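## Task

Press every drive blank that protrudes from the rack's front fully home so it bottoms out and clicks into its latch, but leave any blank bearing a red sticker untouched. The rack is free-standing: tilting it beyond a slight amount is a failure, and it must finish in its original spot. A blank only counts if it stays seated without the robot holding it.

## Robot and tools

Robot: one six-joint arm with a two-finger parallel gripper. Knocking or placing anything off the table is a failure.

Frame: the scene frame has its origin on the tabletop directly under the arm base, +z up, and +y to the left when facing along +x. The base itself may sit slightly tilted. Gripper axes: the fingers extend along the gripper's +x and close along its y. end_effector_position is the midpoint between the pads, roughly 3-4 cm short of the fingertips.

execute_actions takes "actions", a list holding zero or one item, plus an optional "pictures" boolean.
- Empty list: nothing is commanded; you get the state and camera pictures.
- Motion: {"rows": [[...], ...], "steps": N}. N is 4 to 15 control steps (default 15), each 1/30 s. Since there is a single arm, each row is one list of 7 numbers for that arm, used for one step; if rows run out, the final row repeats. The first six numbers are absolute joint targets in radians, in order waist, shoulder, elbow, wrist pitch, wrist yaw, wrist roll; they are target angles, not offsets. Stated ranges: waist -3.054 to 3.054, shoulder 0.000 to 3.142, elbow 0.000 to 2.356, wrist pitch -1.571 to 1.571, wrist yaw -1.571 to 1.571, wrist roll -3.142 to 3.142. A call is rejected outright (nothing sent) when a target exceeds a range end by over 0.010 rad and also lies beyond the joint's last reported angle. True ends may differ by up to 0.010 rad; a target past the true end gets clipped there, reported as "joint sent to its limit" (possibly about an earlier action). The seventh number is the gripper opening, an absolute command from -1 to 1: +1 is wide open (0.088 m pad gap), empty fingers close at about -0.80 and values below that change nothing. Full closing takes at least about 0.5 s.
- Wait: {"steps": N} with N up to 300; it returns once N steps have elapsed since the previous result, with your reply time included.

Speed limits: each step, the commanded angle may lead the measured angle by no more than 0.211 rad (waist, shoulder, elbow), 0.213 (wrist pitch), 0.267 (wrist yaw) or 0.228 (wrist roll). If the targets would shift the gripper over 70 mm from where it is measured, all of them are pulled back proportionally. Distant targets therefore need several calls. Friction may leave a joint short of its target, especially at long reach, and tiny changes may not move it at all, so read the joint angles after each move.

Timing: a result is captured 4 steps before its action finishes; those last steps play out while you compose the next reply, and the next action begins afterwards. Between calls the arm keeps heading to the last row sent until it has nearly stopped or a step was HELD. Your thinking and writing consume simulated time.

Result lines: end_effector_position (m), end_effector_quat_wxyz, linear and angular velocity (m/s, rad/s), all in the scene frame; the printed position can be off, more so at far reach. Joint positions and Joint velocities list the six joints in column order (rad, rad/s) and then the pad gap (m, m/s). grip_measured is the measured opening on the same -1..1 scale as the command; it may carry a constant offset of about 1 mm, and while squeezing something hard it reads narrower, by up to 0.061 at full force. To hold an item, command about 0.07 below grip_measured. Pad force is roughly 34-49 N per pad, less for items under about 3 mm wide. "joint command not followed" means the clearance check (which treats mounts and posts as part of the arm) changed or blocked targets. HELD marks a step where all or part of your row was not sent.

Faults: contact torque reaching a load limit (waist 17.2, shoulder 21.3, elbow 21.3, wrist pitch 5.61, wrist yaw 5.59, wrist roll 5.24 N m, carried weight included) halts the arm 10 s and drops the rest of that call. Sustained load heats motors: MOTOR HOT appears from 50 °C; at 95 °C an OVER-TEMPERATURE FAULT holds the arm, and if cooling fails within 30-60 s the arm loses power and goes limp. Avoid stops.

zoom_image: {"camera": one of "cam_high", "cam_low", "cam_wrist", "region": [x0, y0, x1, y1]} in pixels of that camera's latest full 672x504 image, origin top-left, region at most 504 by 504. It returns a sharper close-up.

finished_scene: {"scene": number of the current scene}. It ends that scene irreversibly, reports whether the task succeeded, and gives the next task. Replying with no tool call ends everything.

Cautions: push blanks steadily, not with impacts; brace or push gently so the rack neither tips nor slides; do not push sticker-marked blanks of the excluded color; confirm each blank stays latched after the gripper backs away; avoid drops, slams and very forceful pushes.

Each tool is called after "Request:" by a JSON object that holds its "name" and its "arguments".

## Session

Request:
{"name": "execute_actions", "arguments": {"actions": []}}

Scene clock: 0.00 s of 4500.00 s.
end_effector_position=(+0.3344, -0.1439, +0.1852) grip_measured=+0.823 end_effector_quat_wxyz=(-0.151, +0.854, -0.418, -0.271) end_effector_velocity=(-0.000, +0.002, -0.002) end_effector_angular_velocity=(+0.020, -0.000, +0.008)
Joint positions: [-0.356  1.271  0.669 -0.03   0.419 -2.606  0.079]
Joint velocities: [-0.002 -0.002 -0.002 -0.007 -0.022  0.007 -0.   ]
Heat: hottest wrist roll 26 °C (+0.0 °C/min).

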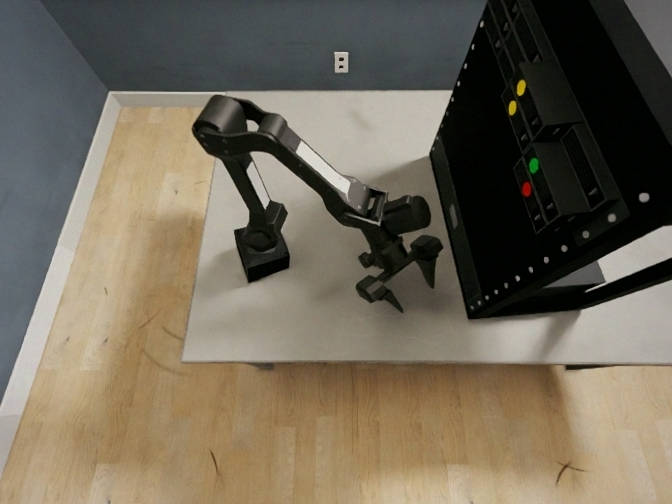

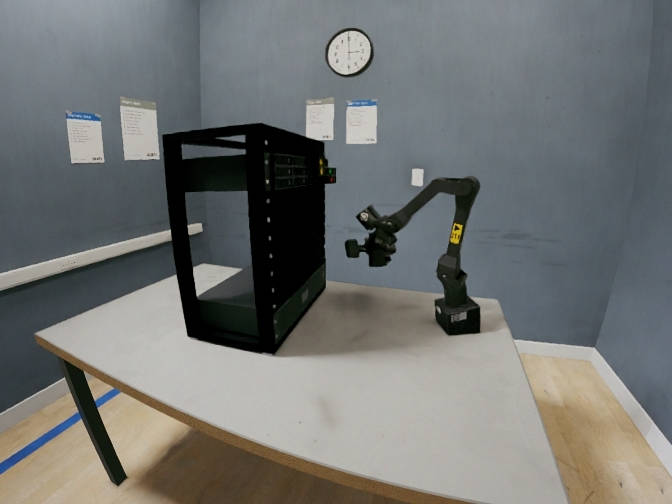

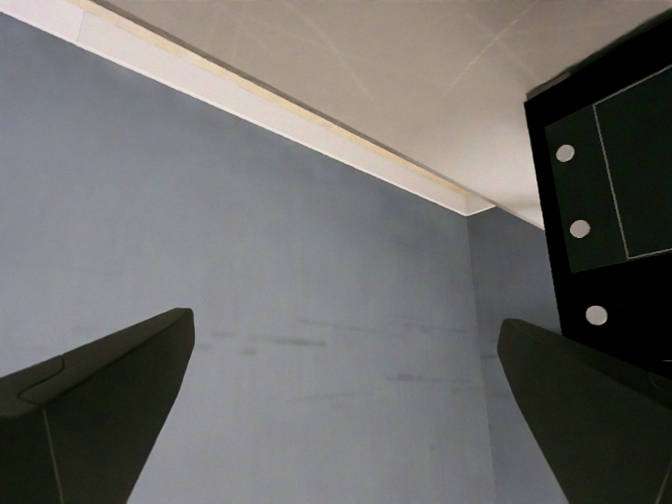

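Request:
{"name": "execute_actions", "arguments": {"actions": [{"rows":[[-0.2,0.7,0.8,-0.4,0,-1.5,-1]]}]}}

Request:
{"name": "execute_actions", "arguments": {"actions": [{"rows":[[-0.15,0.85,1.35,-0.5,0,0,-1]]}]}}

Request:
{"name": "execute_actions", "arguments": {"actions": [{"steps":28}], "pictures": true}}

Scene clock: 0.50 s of 4500.00 s.
end_effector_position=(+0.3297, -0.0313, +0.2794) grip_measured=-0.389 end_effector_quat_wxyz=(-0.425, +0.847, -0.230, -0.220) end_effector_velocity=(-0.145, +0.132, +0.406) end_effector_angular_velocity=(+1.269, -1.511, -0.393)
Joint positions: [-0.213  0.877  0.775 -0.356  0.049 -2.146  0.02 ]
Joint velocities: [ 0.081 -1.429  0.125 -0.33  -0.344  1.516 -0.176]
Heat: hottest wrist roll 26 °C (+0.0 °C/min).
Steps of this call (steps 1 to 4: nothing new was sent; steps 5 to 15: the first 11 steps of this action). Readings (joint positions):
5: [-0.351 1.259 0.675 -0.054 0.402 -2.586]
6: [-0.334 1.240 0.683 -0.093 0.361 -2.553]
8: [-0.289 1.181 0.704 -0.160 0.271 -2.482]
12: [-0.230 1.019 0.757 -0.302 0.106 -2.300]
15: the state above

Scene clock: 1.00 s of 4500.00 s.
end_effector_position=(+0.3313, +0.0067, +0.4599) grip_measured=-0.812 end_effector_quat_wxyz=(+0.733, -0.665, +0.130, +0.053) end_effector_velocity=(-0.056, +0.051, +0.465) end_effector_angular_velocity=(+1.393, -1.193, -0.267)
Joint positions: [-0.156  0.84   1.226 -0.491  0.007 -1.4    0.   ]
Joint velocities: [ 0.022  0.007  1.087 -0.022 -0.022  1.516  0.   ]
Heat: hottest wrist roll 26 °C (+0.0 °C/min).
Steps of this call (steps 1 to 4: the last 4 steps of your previous action; steps 5 to 15: the first 11 steps of this action). Readings (joint positions):
5: [-0.201 0.749 0.818 -0.415 0.018 -1.888]
6: [-0.189 0.767 0.857 -0.440 0.015 -1.837]
8: [-0.171 0.814 0.945 -0.460 0.010 -1.734]
12: [-0.159 0.838 1.108 -0.485 0.007 -1.542]
15: the state above

Scene clock: 1.93 s of 4500.00 s.
end_effector_position=(+0.3246, +0.0117, +0.5030) grip_measured=-0.812 end_effector_quat_wxyz=(+0.993, -0.068, +0.088, -0.037) end_effector_velocity=(+0.000, +0.004, +0.001) end_effector_angular_velocity=(+0.471, -0.046, -0.057)
Joint positions: [-0.153  0.846  1.335 -0.499  0.005 -0.061  0.   ]
Joint velocities: [ 0.002 -0.002 -0.002  0.007 -0.022  0.476  0.   ]
Heat: hottest wrist roll 26 °C (+0.0 °C/min).
Kept back: nothing.
Steps of this call (steps 1 to 4: the last 4 steps of your previous action; steps 5 to 28: the robot went on to your last target). Readings (joint positions):
1: [-0.155 0.840 1.258 -0.491 0.006 -1.349]
2: [-0.155 0.840 1.283 -0.491 0.006 -1.297]
4: [-0.154 0.839 1.315 -0.491 0.006 -1.194]
8: [-0.154 0.841 1.328 -0.499 0.005 -0.989]
28: the state above

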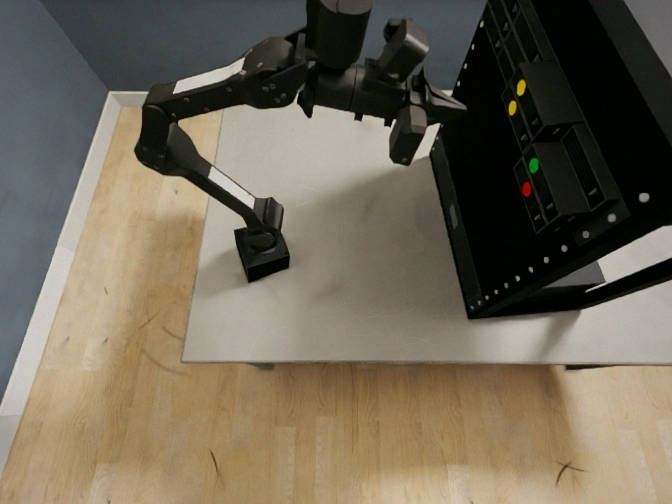

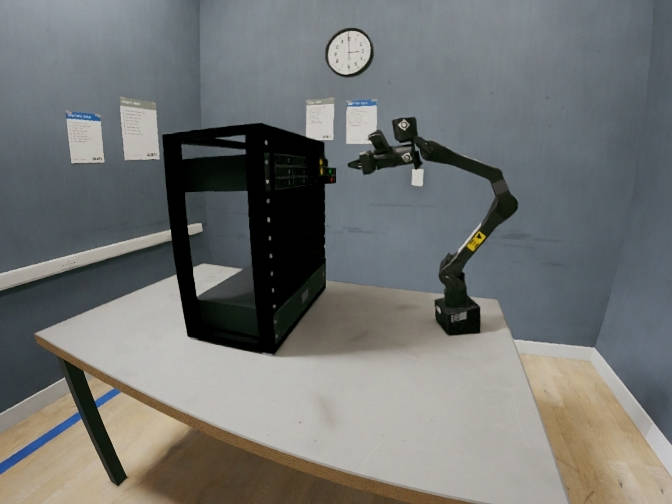

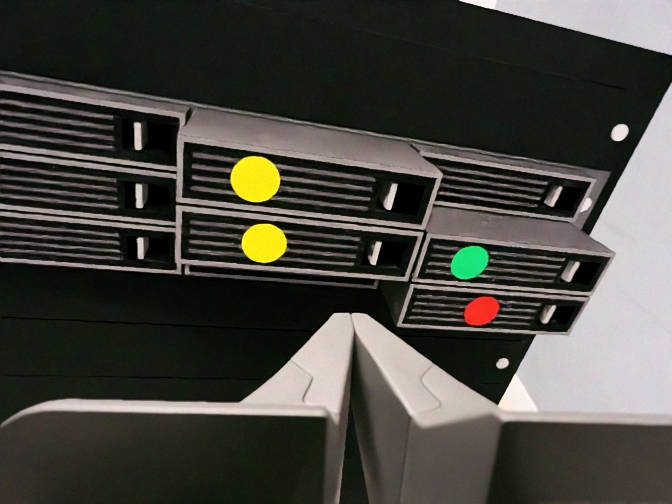

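Request:
{"name": "execute_actions", "arguments": {"actions": [{"rows":[[-0.1,0.95,1.385,-0.435,0,0,-1]]}]}}

Request:
{"name": "execute_actions", "arguments": {"actions": [{"steps":8}], "pictures": true}}

Scene clock: 2.47 s of 4500.00 s.
end_effector_position=(+0.3556, +0.0230, +0.4995) grip_measured=-0.812 end_effector_quat_wxyz=(+0.995, -0.040, +0.091, -0.015) end_effector_velocity=(+0.000, +0.007, +0.011) end_effector_angular_velocity=(-0.018, -0.044, +0.031)
Joint positions: [-0.105  0.943  1.368 -0.441  0.004 -0.007  0.   ]
Joint velocities: [ 0.017 -0.002  0.007  0.037 -0.007 -0.022  0.   ]
Heat: hottest wrist roll 26 °C (+0.0 °C/min).
Steps of this call (steps 1 to 5: the robot went on to your last target; steps 6 to 16: the first 11 steps of this action). Readings (joint positions):
6: [-0.147 0.857 1.339 -0.496 0.005 -0.017]
7: [-0.136 0.872 1.349 -0.475 0.005 -0.014]
9: [-0.120 0.905 1.367 -0.454 0.005 -0.011]
13: [-0.108 0.939 1.367 -0.446 0.004 -0.008]
16: the state above

Scene clock: 2.73 s of 4500.00 s.
end_effector_position=(+0.3555, +0.0237, +0.5013) grip_measured=-0.812 end_effector_quat_wxyz=(+0.995, -0.039, +0.088, -0.014) end_effector_velocity=(-0.000, +0.003, +0.001) end_effector_angular_velocity=(+0.011, -0.006, +0.018)
Joint positions: [-0.104  0.943  1.37  -0.438  0.004 -0.007  0.   ]
Joint velocities: [-0.002 -0.002 -0.002  0.007 -0.022  0.007  0.   ]
Heat: hottest elbow 26 °C (+0.0 °C/min).
Kept back: nothing.
Steps of this call (steps 1 to 4: the last 4 steps of your previous action; steps 5 to 8: the robot went on to your last target). Readings (joint positions):
1: [-0.105 0.943 1.368 -0.440 0.004 -0.007]
2: [-0.104 0.943 1.369 -0.438 0.004 -0.007]
4: [-0.104 0.943 1.370 -0.438 0.004 -0.007]
8: the state above

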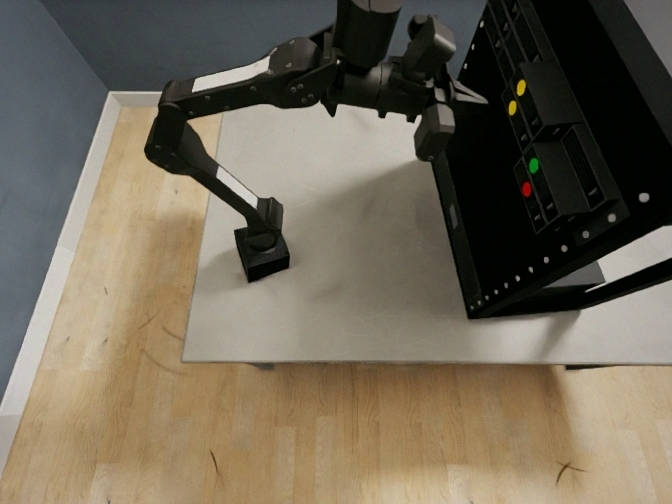

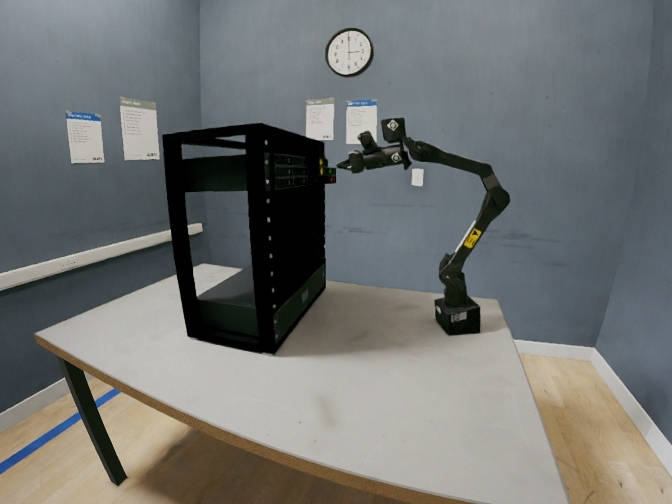

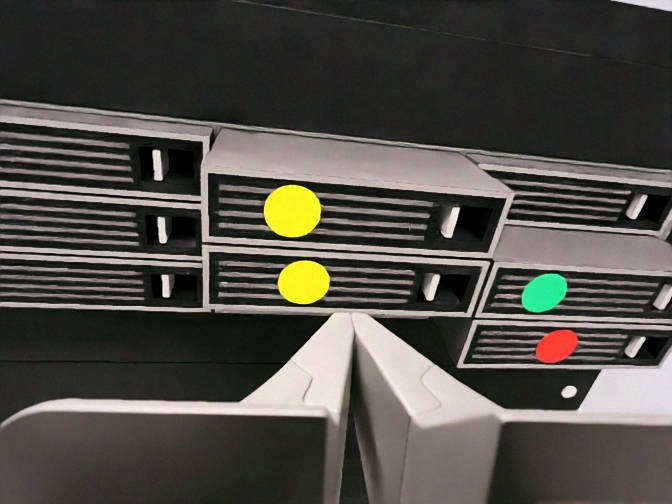

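Request:
{"name": "execute_actions", "arguments": {"actions": [{"rows":[[-0.08,1.06,1.51,-0.45,0,0,-1]]}]}}

Request:
{"name": "execute_actions", "arguments": {"actions": [{"steps":8}], "pictures": true}}

Scene clock: 3.20 s of 4500.00 s.
end_effector_position=(+0.3802, +0.0301, +0.5138) grip_measured=-0.812 end_effector_quat_wxyz=(+0.995, -0.039, +0.089, -0.004) end_effector_velocity=(+0.004, +0.006, +0.013) end_effector_angular_velocity=(-0.002, -0.020, +0.032)
Joint positions: [-0.084  1.05   1.487 -0.449  0.004 -0.007  0.   ]
Joint velocities: [ 0.007  0.027  0.056 -0.007 -0.022 -0.007  0.   ]
Heat: hottest elbow 26 °C (+0.0 °C/min).
Steps of this call (steps 1 to 3: the robot went on to your last target; steps 4 to 14: the first 11 steps of this action). Readings (joint positions):
4: [-0.102 0.956 1.385 -0.447 0.004 -0.007]
5: [-0.097 0.975 1.411 -0.445 0.004 -0.007]
7: [-0.090 1.013 1.456 -0.439 0.004 -0.007]
11: [-0.085 1.043 1.480 -0.448 0.004 -0.007]
14: the state above

Scene clock: 3.47 s of 4500.00 s.
end_effector_position=(+0.3799, +0.0305, +0.5167) grip_measured=-0.812 end_effector_quat_wxyz=(+0.996, -0.038, +0.086, -0.004) end_effector_velocity=(+0.002, +0.004, -0.003) end_effector_angular_velocity=(-0.003, +0.014, +0.024)
Joint positions: [-0.083  1.051  1.494 -0.449  0.004 -0.007  0.   ]
Joint velocities: [ 0.002  0.007  0.002 -0.007 -0.022 -0.007  0.   ]
Heat: hottest elbow 26 °C (+0.0 °C/min).
Kept back: nothing.
Steps of this call (steps 1 to 4: the last 4 steps of your previous action; steps 5 to 8: the robot went on to your last target). Readings (joint positions):
1: [-0.084 1.050 1.488 -0.449 0.004 -0.007]
2: [-0.084 1.050 1.490 -0.449 0.004 -0.007]
4: [-0.083 1.050 1.493 -0.449 0.004 -0.007]
8: the state above

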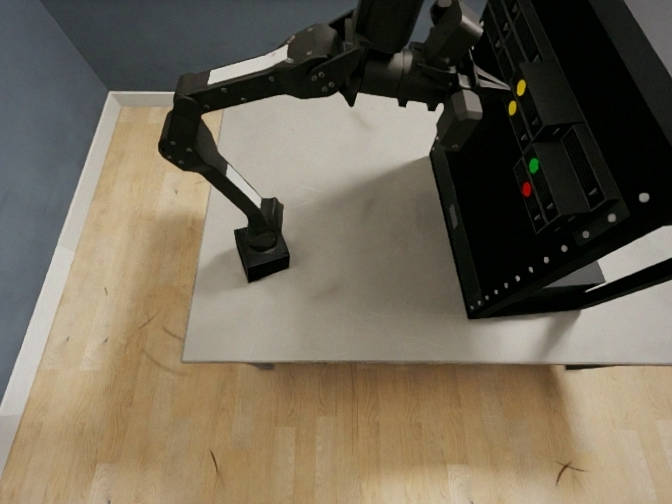

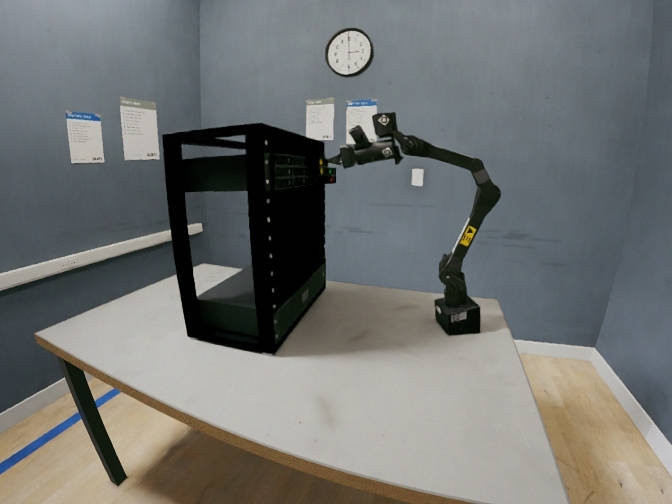

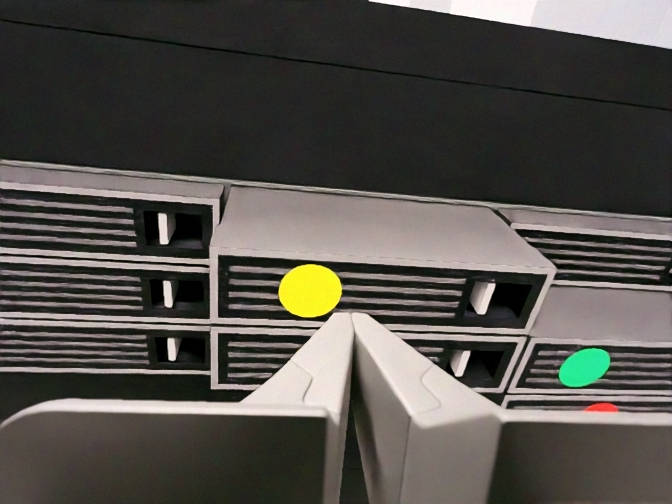

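Request:
{"name": "execute_actions", "arguments": {"actions": [{"rows":[[-0.08,1.075,1.522,-0.447,0,0,-1],[-0.08,1.09,1.534,-0.444,0,0,-1],[-0.08,1.105,1.546,-0.441,0,0,-1],[-0.08,1.12,1.557,-0.437,0,0,-1],[-0.08,1.135,1.568,-0.433,0,0,-1],[-0.08,1.15,1.579,-0.429,0,0,-1],[-0.08,1.165,1.59,-0.425,0,0,-1],[-0.08,1.18,1.601,-0.421,0,0,-1],[-0.08,1.19,1.609,-0.419,0,0,-1],[-0.08,1.2,1.617,-0.417,0,0,-1],[-0.08,1.21,1.625,-0.415,0,0,-1]]}]}}

Request:
{"name": "execute_actions", "arguments": {"actions": [{"steps":12}], "pictures": true}}

Scene clock: 4.00 s of 4500.00 s.
end_effector_position=(+0.4085, +0.0314, +0.5198) grip_measured=-0.812 end_effector_quat_wxyz=(+0.995, -0.038, +0.088, -0.003) end_effector_velocity=(+0.070, +0.006, -0.002) end_effector_angular_velocity=(-0.017, +0.049, +0.029)
Joint positions: [-0.082  1.155  1.58  -0.433  0.004 -0.006  0.   ]
Joint velocities: [ 0.007  0.261  0.222 -0.007 -0.022 -0.022  0.   ]
Heat: hottest elbow 26 °C (+0.0 °C/min).
Steps of this call (steps 1 to 5: the robot went on to your last target; steps 6 to 16: the first 11 steps of this action). Readings (joint positions):
6: [-0.083 1.054 1.496 -0.449 0.004 -0.007]
7: [-0.083 1.058 1.501 -0.449 0.004 -0.006]
9: [-0.083 1.075 1.516 -0.446 0.004 -0.006]
13: [-0.083 1.124 1.555 -0.434 0.004 -0.006]
16: the state above

Scene clock: 4.40 s of 4500.00 s.
end_effector_position=(+0.4181, +0.0322, +0.5204) grip_measured=-0.812 end_effector_quat_wxyz=(+0.995, -0.038, +0.087, -0.001) end_effector_velocity=(+0.002, +0.000, -0.003) end_effector_angular_velocity=(-0.006, +0.013, +0.005)
Joint positions: [-0.08   1.189  1.607 -0.425  0.002 -0.006  0.   ]
Joint velocities: [-0.002  0.007  0.002 -0.007 -0.007 -0.007  0.   ]
Heat: hottest elbow 26 °C (+0.0 °C/min).
Kept back: nothing.
Steps of this call (steps 1 to 4: the last 4 steps of your previous action; steps 5 to 12: the robot went on to your last target). Readings (joint positions):
1: [-0.081 1.163 1.586 -0.431 0.004 -0.006]
2: [-0.081 1.171 1.592 -0.429 0.003 -0.006]
4: [-0.081 1.181 1.599 -0.426 0.003 -0.006]
8: [-0.081 1.187 1.605 -0.426 0.003 -0.006]
12: the state above

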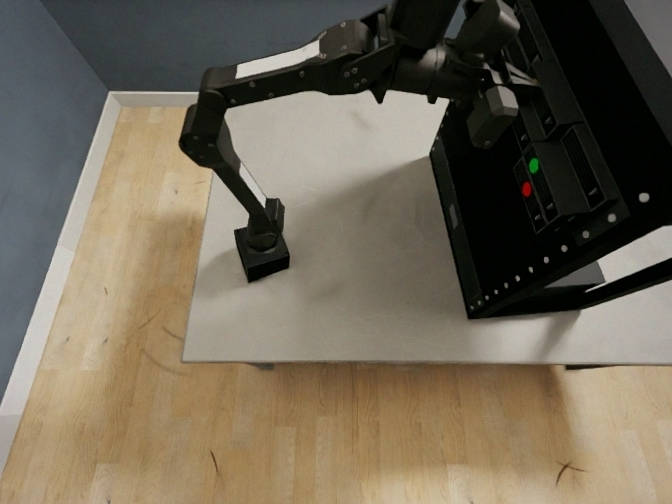

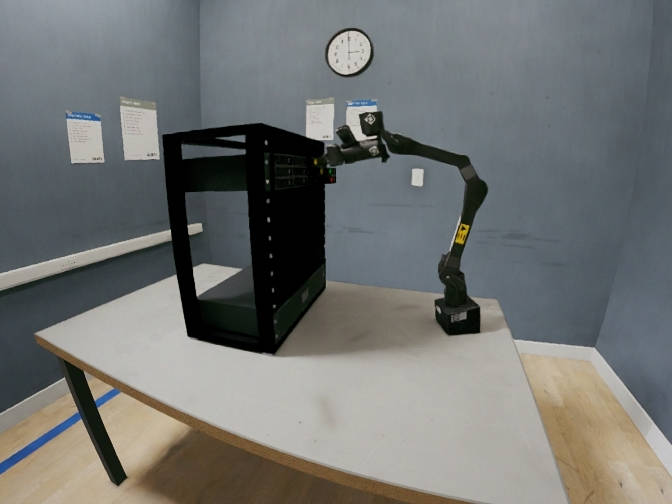

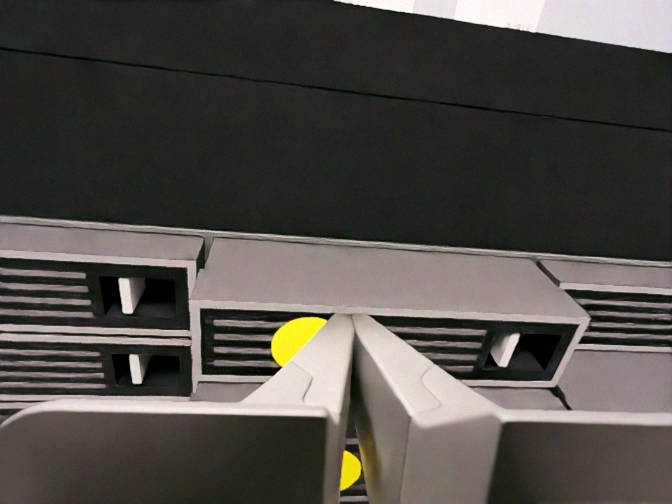

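Request:
{"name": "execute_actions", "arguments": {"actions": [{"rows":[[-0.08,1.215,1.62,-0.415,0,0,-1],[-0.08,1.225,1.625,-0.41,0,0,-1],[-0.08,1.235,1.63,-0.405,0,0,-1],[-0.08,1.245,1.635,-0.4,0,0,-1],[-0.08,1.255,1.642,-0.395,0,0,-1],[-0.08,1.265,1.65,-0.39,0,0,-1],[-0.08,1.275,1.658,-0.388,0,0,-1]]}]}}

Request:
{"name": "execute_actions", "arguments": {"actions": [{"steps":10}], "pictures": true}}

Scene clock: 4.87 s of 4500.00 s.
end_effector_position=(+0.4347, +0.0332, +0.5197) grip_measured=-0.812 end_effector_quat_wxyz=(+0.996, -0.038, +0.084, +0.001) end_effector_velocity=(+0.019, +0.002, -0.002) end_effector_angular_velocity=(-0.006, +0.008, +0.010)
Joint positions: [-0.079  1.243  1.639 -0.398 -0.    -0.006  0.   ]
Joint velocities: [ 0.002  0.066  0.051  0.007 -0.007 -0.007  0.   ]
Heat: hottest elbow 26 °C (+0.0 °C/min).
Steps of this call (steps 1 to 3: the robot went on to your last target; steps 4 to 14: the first 11 steps of this action). Readings (joint positions):
4: [-0.080 1.190 1.607 -0.425 0.002 -0.006]
5: [-0.080 1.192 1.607 -0.424 0.002 -0.006]
7: [-0.080 1.200 1.611 -0.419 0.002 -0.006]
11: [-0.079 1.231 1.631 -0.404 0.000 -0.006]
14: the state above

Scene clock: 5.20 s of 4500.00 s.
end_effector_position=(+0.4364, +0.0334, +0.5196) grip_measured=-0.812 end_effector_quat_wxyz=(+0.996, -0.038, +0.084, +0.001) end_effector_velocity=(+0.000, -0.002, -0.001) end_effector_angular_velocity=(-0.023, +0.007, -0.006)
Joint positions: [-0.078  1.249  1.644 -0.396 -0.001 -0.006  0.   ]
Joint velocities: [-0.002  0.002  0.002 -0.007  0.007 -0.022  0.   ]
Heat: hottest elbow 26 °C (+0.0 °C/min).
Kept back: nothing.
Steps of this call (steps 1 to 4: the last 4 steps of your previous action; steps 5 to 10: the robot went on to your last target). Readings (joint positions):
1: [-0.078 1.245 1.641 -0.398 -0.000 -0.006]
2: [-0.078 1.246 1.642 -0.398 -0.000 -0.006]
4: [-0.078 1.248 1.643 -0.396 -0.000 -0.006]
8: [-0.078 1.249 1.644 -0.396 -0.001 -0.006]
10: the state above

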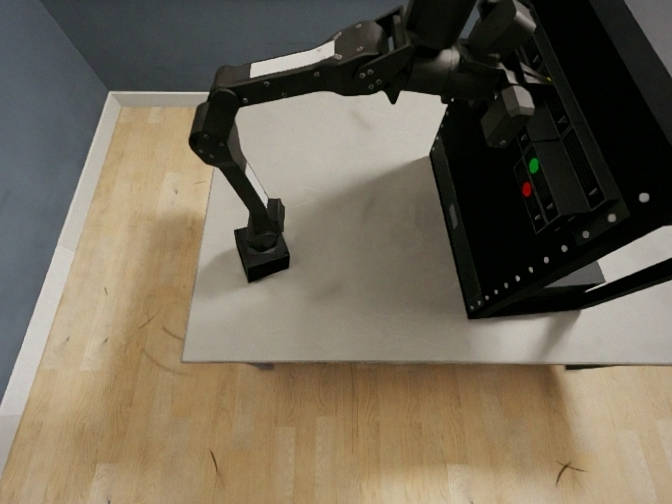

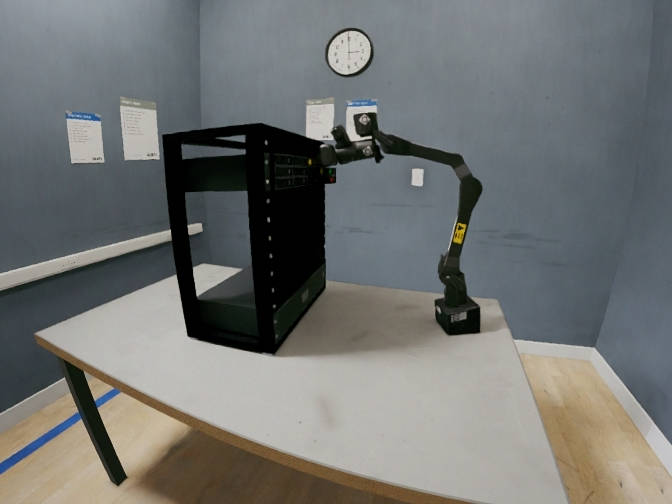

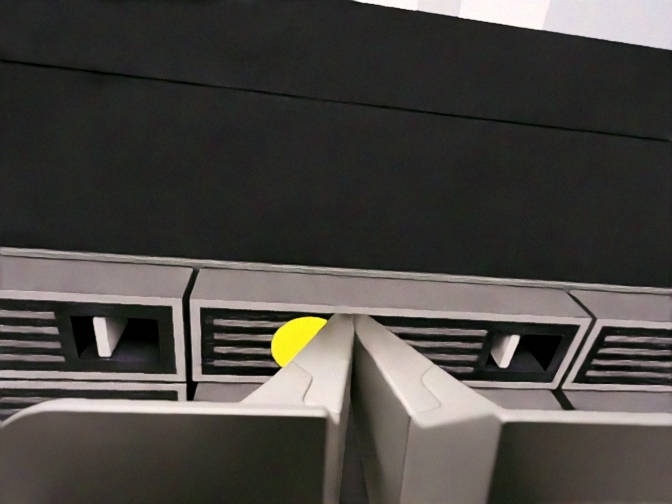

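Request:
{"name": "execute_actions", "arguments": {"actions": [{"rows":[[-0.08,1.285,1.662,-0.388,0,0,-1],[-0.08,1.3,1.672,-0.385,0,0,-1]],"steps":14}], "pictures": true}}

Request:
{"name": "execute_actions", "arguments": {"actions": [{"rows":[[-0.08,1.2,1.62,-0.42,0,0,-1],[-0.08,1.15,1.58,-0.43,0,0,-1],[-0.08,1.1,1.54,-0.44,0,0,-1],[-0.08,1.05,1.5,-0.45,0,0,-1],[-0.08,1.0,1.46,-0.45,0,0,-1],[-0.08,0.97,1.44,-0.45,0,0,-1],[-0.08,0.97,1.44,-0.45,0,0,-1],[-0.08,0.97,1.4,-0.42,0,0,-1],[-0.08,0.97,1.35,-0.38,0,0,-1]]}]}}

Request:
{"name": "execute_actions", "arguments": {"actions": [{"steps":14}], "pictures": true}}

Scene clock: 5.80 s of 4500.00 s.
end_effector_position=(+0.4385, +0.0333, +0.5184) grip_measured=-0.812 end_effector_quat_wxyz=(+0.995, -0.038, +0.088, +0.001) end_effector_velocity=(+0.000, +0.002, -0.002) end_effector_angular_velocity=(+0.009, +0.008, +0.008)
Joint positions: [-0.078  1.258  1.653 -0.404 -0.001 -0.006  0.   ]
Joint velocities: [ 0.002  0.002  0.002 -0.007 -0.007  0.007  0.   ]
Heat: hottest elbow 27 °C (+10.3 °C/min).
Steps of this call (steps 1 to 8: the robot went on to your last target; steps 9 to 18: the first 10 steps of this action). Readings (joint positions):
9: [-0.078 1.250 1.644 -0.396 -0.001 -0.006]
10: [-0.078 1.253 1.646 -0.398 -0.001 -0.006]
12: [-0.078 1.256 1.650 -0.401 -0.001 -0.006]
16: [-0.078 1.258 1.652 -0.403 -0.001 -0.006]
18: the state above

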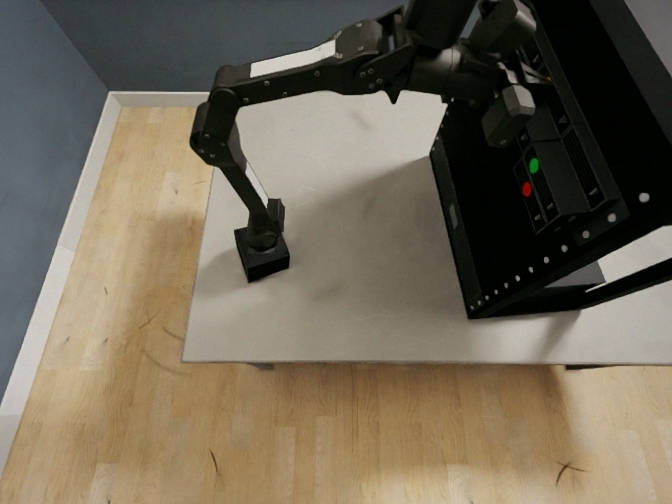

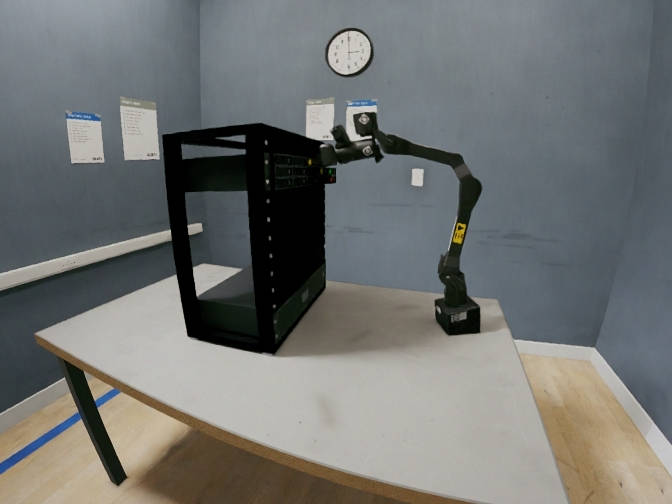

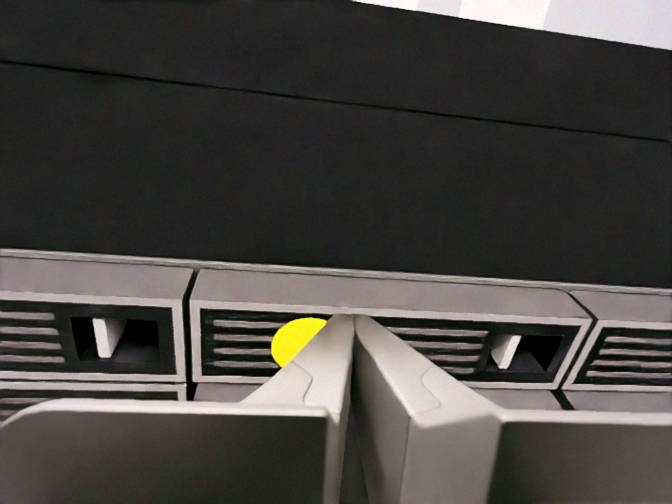

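Scene clock: 6.30 s of 4500.00 s.
end_effector_position=(+0.3656, +0.0330, +0.5208) grip_measured=-0.812 end_effector_quat_wxyz=(+0.997, -0.038, +0.062, +0.002) end_effector_velocity=(-0.106, -0.002, -0.024) end_effector_angular_velocity=(-0.006, -0.143, +0.016)
Joint positions: [-0.078  0.987  1.432 -0.403 -0.001 -0.006  0.   ]
Joint velocities: [-0.002 -0.466 -0.491  0.168 -0.007 -0.007  0.   ]
Heat: hottest elbow 27 °C (+9.5 °C/min).
Steps of this call (steps 1 to 4: the last 4 steps of your previous action; steps 5 to 15: the first 11 steps of this action). Readings (joint positions):
5: [-0.078 1.250 1.653 -0.405 -0.001 -0.006]
6: [-0.078 1.240 1.646 -0.402 -0.001 -0.006]
8: [-0.078 1.198 1.604 -0.417 -0.001 -0.006]
12: [-0.078 1.061 1.494 -0.437 -0.001 -0.006]
15: the state above

Scene clock: 6.77 s of 4500.00 s.
end_effector_position=(+0.3679, +0.0315, +0.4999) grip_measured=-0.812 end_effector_quat_wxyz=(+0.996, -0.038, +0.079, +0.001) end_effector_velocity=(+0.001, +0.002, -0.011) end_effector_angular_velocity=(-0.004, +0.028, +0.019)
Joint positions: [-0.078  0.974  1.364 -0.382 -0.001 -0.006  0.   ]
Joint velocities: [-0.002 -0.002 -0.022 -0.007 -0.022 -0.007  0.   ]
Heat: hottest elbow 27 °C (+8.9 °C/min).
Kept back: nothing.
Steps of this call (steps 1 to 4: the last 4 steps of your previous action; steps 5 to 14: the robot went on to your last target). Readings (joint positions):
1: [-0.078 0.976 1.418 -0.397 -0.001 -0.006]
2: [-0.078 0.972 1.406 -0.393 -0.001 -0.006]
4: [-0.078 0.972 1.387 -0.390 -0.001 -0.006]
8: [-0.078 0.974 1.365 -0.387 -0.001 -0.006]
14: the state above

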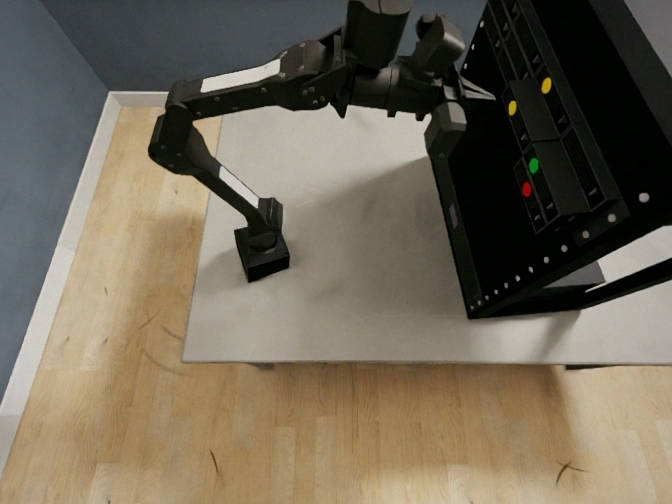

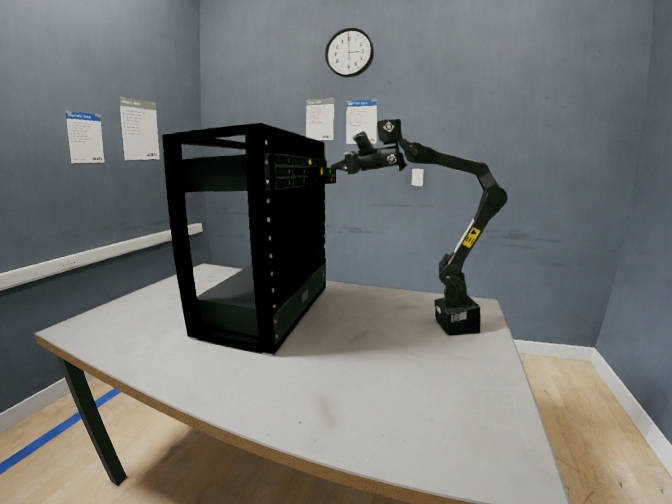

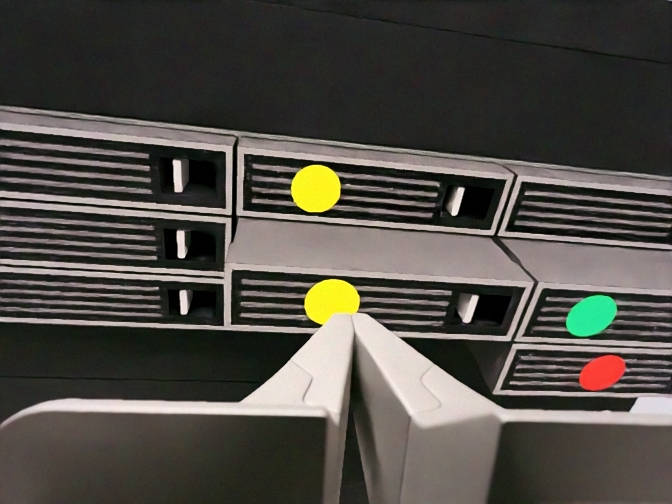

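Request:
{"name": "execute_actions", "arguments": {"actions": [{"rows":[[-0.08,1.0,1.335,-0.345,0,0,-1]],"steps":10}]}}

Request:
{"name": "execute_actions", "arguments": {"actions": [{"rows":[[-0.08,1.02,1.36,-0.34,0,0,-1],[-0.08,1.035,1.368,-0.333,0,0,-1],[-0.08,1.05,1.377,-0.327,0,0,-1],[-0.08,1.065,1.386,-0.321,0,0,-1],[-0.08,1.08,1.395,-0.315,0,0,-1],[-0.08,1.095,1.404,-0.309,0,0,-1],[-0.08,1.11,1.413,-0.303,0,0,-1],[-0.08,1.125,1.422,-0.297,0,0,-1],[-0.08,1.14,1.431,-0.291,0,0,-1],[-0.08,1.155,1.44,-0.285,0,0,-1],[-0.08,1.17,1.449,-0.279,0,0,-1],[-0.08,1.18,1.455,-0.275,0,0,-1],[-0.08,1.19,1.461,-0.271,0,0,-1]]}]}}

Request:
{"name": "execute_actions", "arguments": {"actions": [{"steps":14}], "pictures": true}}

Scene clock: 7.20 s of 4500.00 s.
end_effector_position=(+0.3737, +0.0313, +0.4965) grip_measured=-0.812 end_effector_quat_wxyz=(+0.996, -0.038, +0.078, +0.001) end_effector_velocity=(+0.029, -0.002, -0.037) end_effector_angular_velocity=(-0.007, +0.076, +0.001)
Joint positions: [-0.078  0.986  1.353 -0.354 -0.001 -0.006  0.   ]
Joint velocities: [-0.002  0.076 -0.051  0.051 -0.007 -0.007  0.   ]
Heat: hottest elbow 27 °C (+8.3 °C/min).
Steps of this call (steps 1 to 7: the robot went on to your last target; steps 8 to 13: the first 6 steps of this action). Readings (joint positions):
8: [-0.078 0.975 1.361 -0.376 -0.001 -0.006]
9: [-0.078 0.976 1.359 -0.367 -0.001 -0.006]
11: [-0.078 0.981 1.356 -0.358 -0.001 -0.006]
13: the state above

Scene clock: 7.70 s of 4500.00 s.
end_effector_position=(+0.4096, +0.0310, +0.4854) grip_measured=-0.812 end_effector_quat_wxyz=(+0.995, -0.038, +0.091, +0.001) end_effector_velocity=(+0.090, +0.001, +0.005) end_effector_angular_velocity=(+0.006, -0.022, -0.005)
Joint positions: [-0.078  1.107  1.402 -0.31  -0.001 -0.006  0.   ]
Joint velocities: [0.002 0.315 0.212 0.125 0.007 0.007 0.   ]
Heat: hottest elbow 27 °C (+7.8 °C/min).
Steps of this call (steps 1 to 4: the last 4 steps of your previous action; steps 5 to 15: the first 11 steps of this action). Readings (joint positions):
5: [-0.078 0.996 1.348 -0.349 -0.001 -0.006]
6: [-0.078 1.000 1.348 -0.344 -0.001 -0.006]
8: [-0.078 1.015 1.354 -0.337 -0.001 -0.006]
12: [-0.078 1.071 1.379 -0.317 -0.001 -0.006]
15: the state above

Scene clock: 8.17 s of 4500.00 s.
end_effector_position=(+0.4273, +0.0321, +0.4860) grip_measured=-0.812 end_effector_quat_wxyz=(+0.995, -0.038, +0.087, +0.003) end_effector_velocity=(+0.001, +0.000, +0.002) end_effector_angular_velocity=(-0.006, -0.007, +0.007)
Joint positions: [-0.076  1.168  1.441 -0.281 -0.003 -0.006  0.   ]
Joint velocities: [-0.002  0.002  0.002  0.007 -0.007 -0.007  0.   ]
Heat: hottest elbow 27 °C (+7.3 °C/min).
Kept back: nothing.
Steps of this call (steps 1 to 4: the last 4 steps of your previous action; steps 5 to 14: the robot went on to your last target). Readings (joint positions):
1: [-0.078 1.118 1.409 -0.304 -0.001 -0.006]
2: [-0.078 1.130 1.417 -0.297 -0.002 -0.006]
4: [-0.077 1.150 1.429 -0.286 -0.003 -0.006]
8: [-0.076 1.164 1.439 -0.283 -0.003 -0.006]
14: the state above

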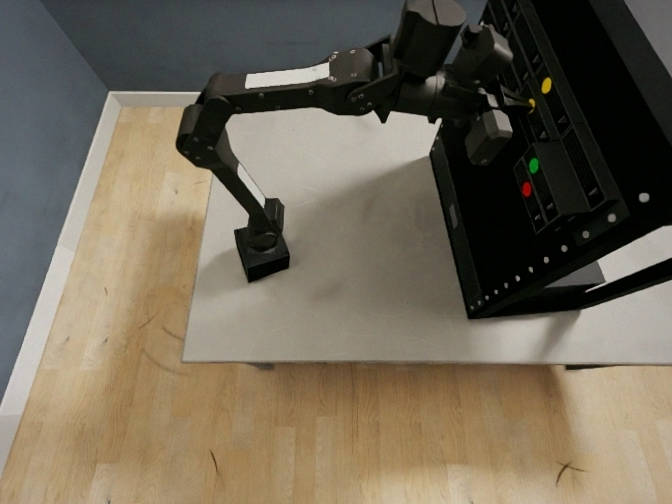

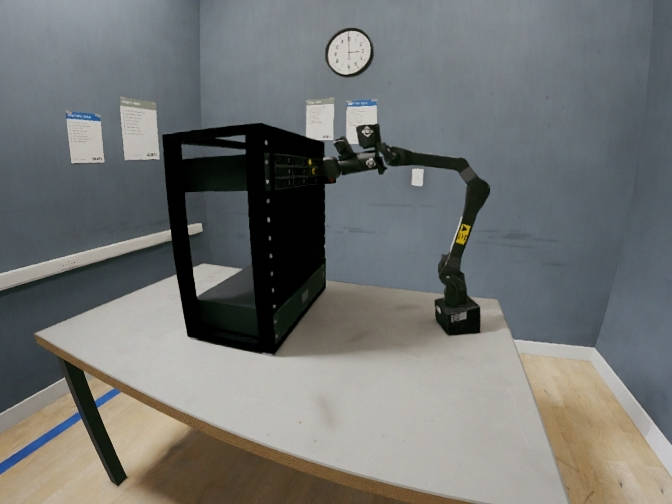

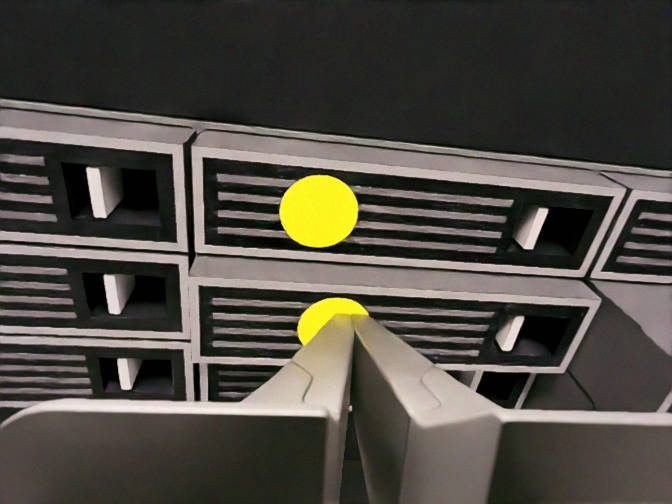

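Request:
{"name": "execute_actions", "arguments": {"actions": [{"rows":[[-0.08,1.2,1.468,-0.268,0,0,-1],[-0.08,1.21,1.475,-0.265,0,0,-1],[-0.08,1.22,1.482,-0.262,0,0,-1],[-0.08,1.23,1.489,-0.259,0,0,-1],[-0.08,1.24,1.495,-0.255,0,0,-1],[-0.08,1.25,1.5,-0.25,0,0,-1]]}], "pictures": true}}

Request:
{"name": "execute_actions", "arguments": {"actions": [{"rows":[[-0.08,1.15,1.45,-0.29,0,0,-1],[-0.08,1.1,1.43,-0.32,0,0,-1],[-0.08,1.05,1.41,-0.35,0,0,-1],[-0.08,1.0,1.39,-0.38,0,0,-1],[-0.08,0.97,1.37,-0.4,0,0,-1],[-0.08,0.97,1.37,-0.4,0,0,-1],[-0.08,0.97,1.37,-0.4,0,0,-1],[-0.08,0.97,1.37,-0.4,0,0,-1],[-0.08,0.97,1.37,-0.4,0,0,-1],[-0.2,0.97,1.37,-0.4,0,0,-1],[-0.33,0.99,1.37,-0.38,0,0,-1]]}]}}

Request:
{"name": "execute_actions", "arguments": {"actions": [{"steps":18}], "pictures": true}}

Scene clock: 8.80 s of 4500.00 s.
end_effector_position=(+0.4384, +0.0328, +0.4857) grip_measured=-0.812 end_effector_quat_wxyz=(+0.995, -0.038, +0.088, +0.005) end_effector_velocity=(-0.001, +0.000, -0.000) end_effector_angular_velocity=(+0.008, +0.013, +0.003)
Joint positions: [-0.075  1.208  1.472 -0.273 -0.005 -0.006  0.   ]
Joint velocities: [-0.002  0.002  0.012 -0.022 -0.007  0.007  0.   ]
Heat: hottest elbow 27 °C (+6.8 °C/min).
Steps of this call (steps 1 to 8: the robot went on to your last target; steps 9 to 19: the first 11 steps of this action). Readings (joint positions):
9: [-0.076 1.170 1.443 -0.281 -0.003 -0.006]
10: [-0.076 1.173 1.445 -0.281 -0.003 -0.006]
12: [-0.076 1.184 1.453 -0.277 -0.004 -0.006]
16: [-0.075 1.206 1.471 -0.272 -0.005 -0.006]
19: the state above

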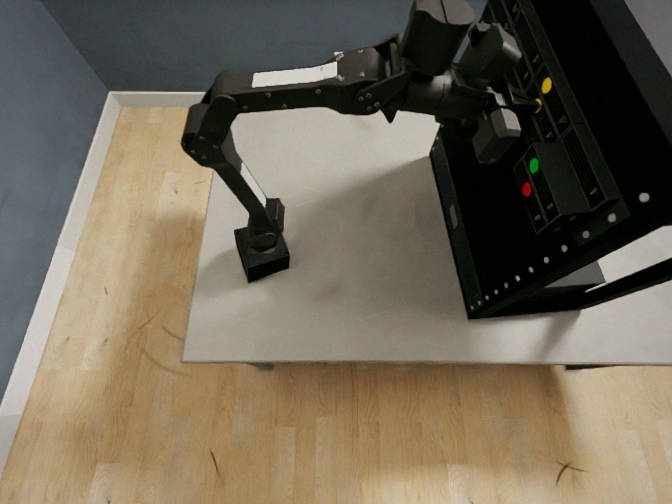

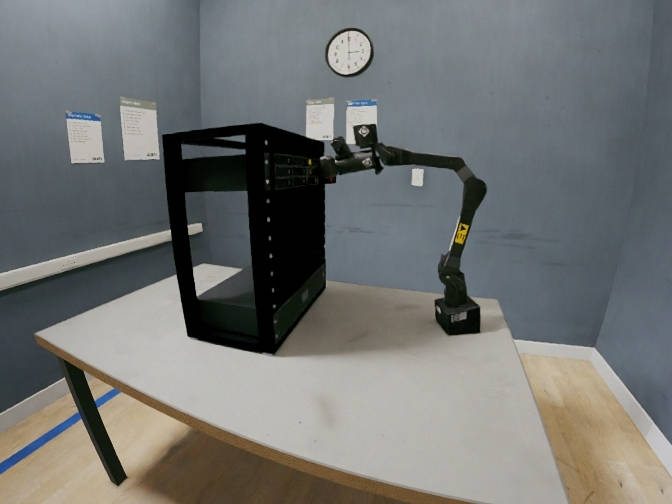

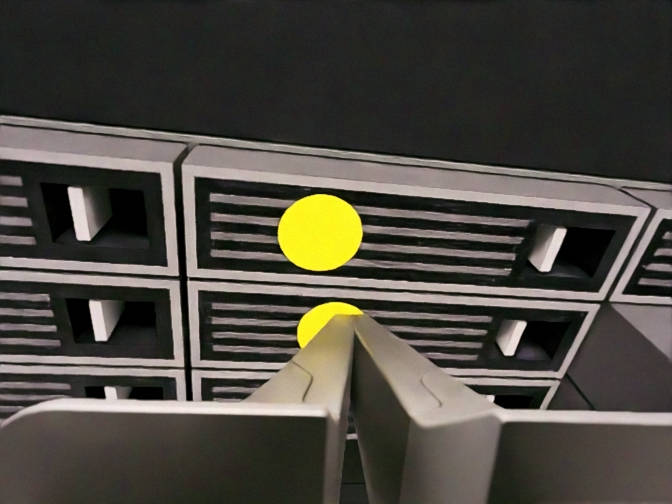

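Scene clock: 9.30 s of 4500.00 s.
end_effector_position=(+0.3681, +0.0203, +0.5146) grip_measured=-0.812 end_effector_quat_wxyz=(+0.997, -0.040, +0.063, -0.017) end_effector_velocity=(-0.088, -0.406, +0.090) end_effector_angular_velocity=(-0.250, -0.285, -1.373)
Joint positions: [-0.125  0.984  1.402 -0.379 -0.009 -0.006  0.   ]
Joint velocities: [-1.433 -0.232 -0.037 -0.007 -0.022 -0.007  0.   ]
Heat: hottest elbow 27 °C (+6.5 °C/min).
Steps of this call (steps 1 to 4: the last 4 steps of your previous action; steps 5 to 15: the first 11 steps of this action). Readings (joint positions):
5: [-0.075 1.201 1.473 -0.274 -0.005 -0.006]
6: [-0.076 1.192 1.470 -0.275 -0.005 -0.006]
8: [-0.076 1.153 1.451 -0.310 -0.005 -0.006]
12: [-0.077 1.033 1.404 -0.369 -0.005 -0.006]
15: the state above

Scene clock: 9.90 s of 4500.00 s.
end_effector_position=(+0.3630, -0.0407, +0.5094) grip_measured=-0.812 end_effector_quat_wxyz=(+0.989, -0.048, +0.073, -0.122) end_effector_velocity=(+0.000, -0.003, -0.003) end_effector_angular_velocity=(-0.019, +0.017, -0.003)
Joint positions: [-0.326  0.989  1.382 -0.381  0.    -0.006  0.   ]
Joint velocities: [-0.012  0.002 -0.002 -0.007 -0.007 -0.022  0.   ]
Heat: hottest elbow 27 °C (+6.1 °C/min).
Kept back: nothing.
Steps of this call (steps 1 to 4: the last 4 steps of your previous action; steps 5 to 18: the robot went on to your last target). Readings (joint positions):
1: [-0.175 0.980 1.401 -0.379 -0.006 -0.006]
2: [-0.218 0.979 1.399 -0.379 -0.001 -0.006]
4: [-0.272 0.983 1.391 -0.380 0.000 -0.006]
8: [-0.310 0.989 1.382 -0.382 0.000 -0.006]
18: the state above

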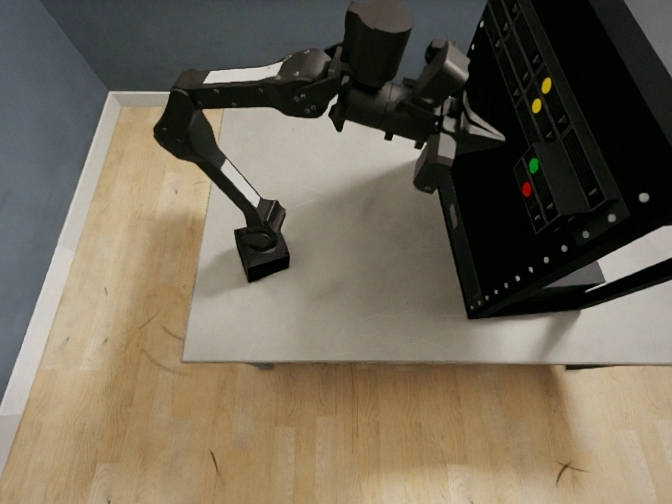

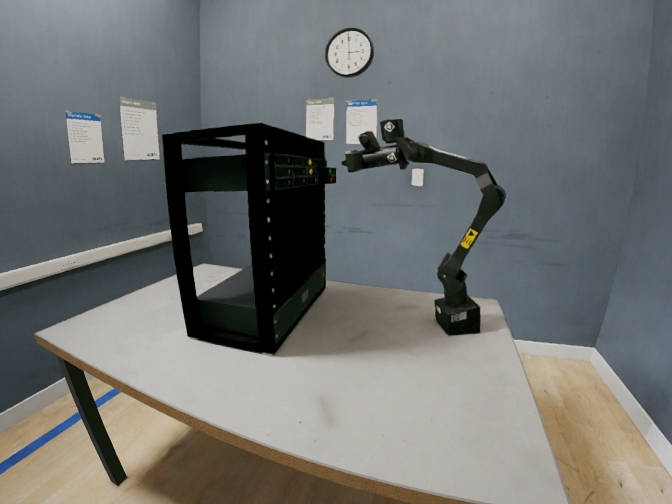

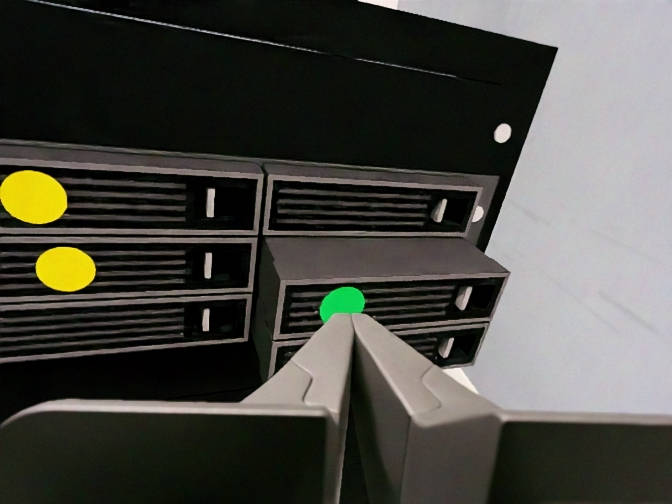

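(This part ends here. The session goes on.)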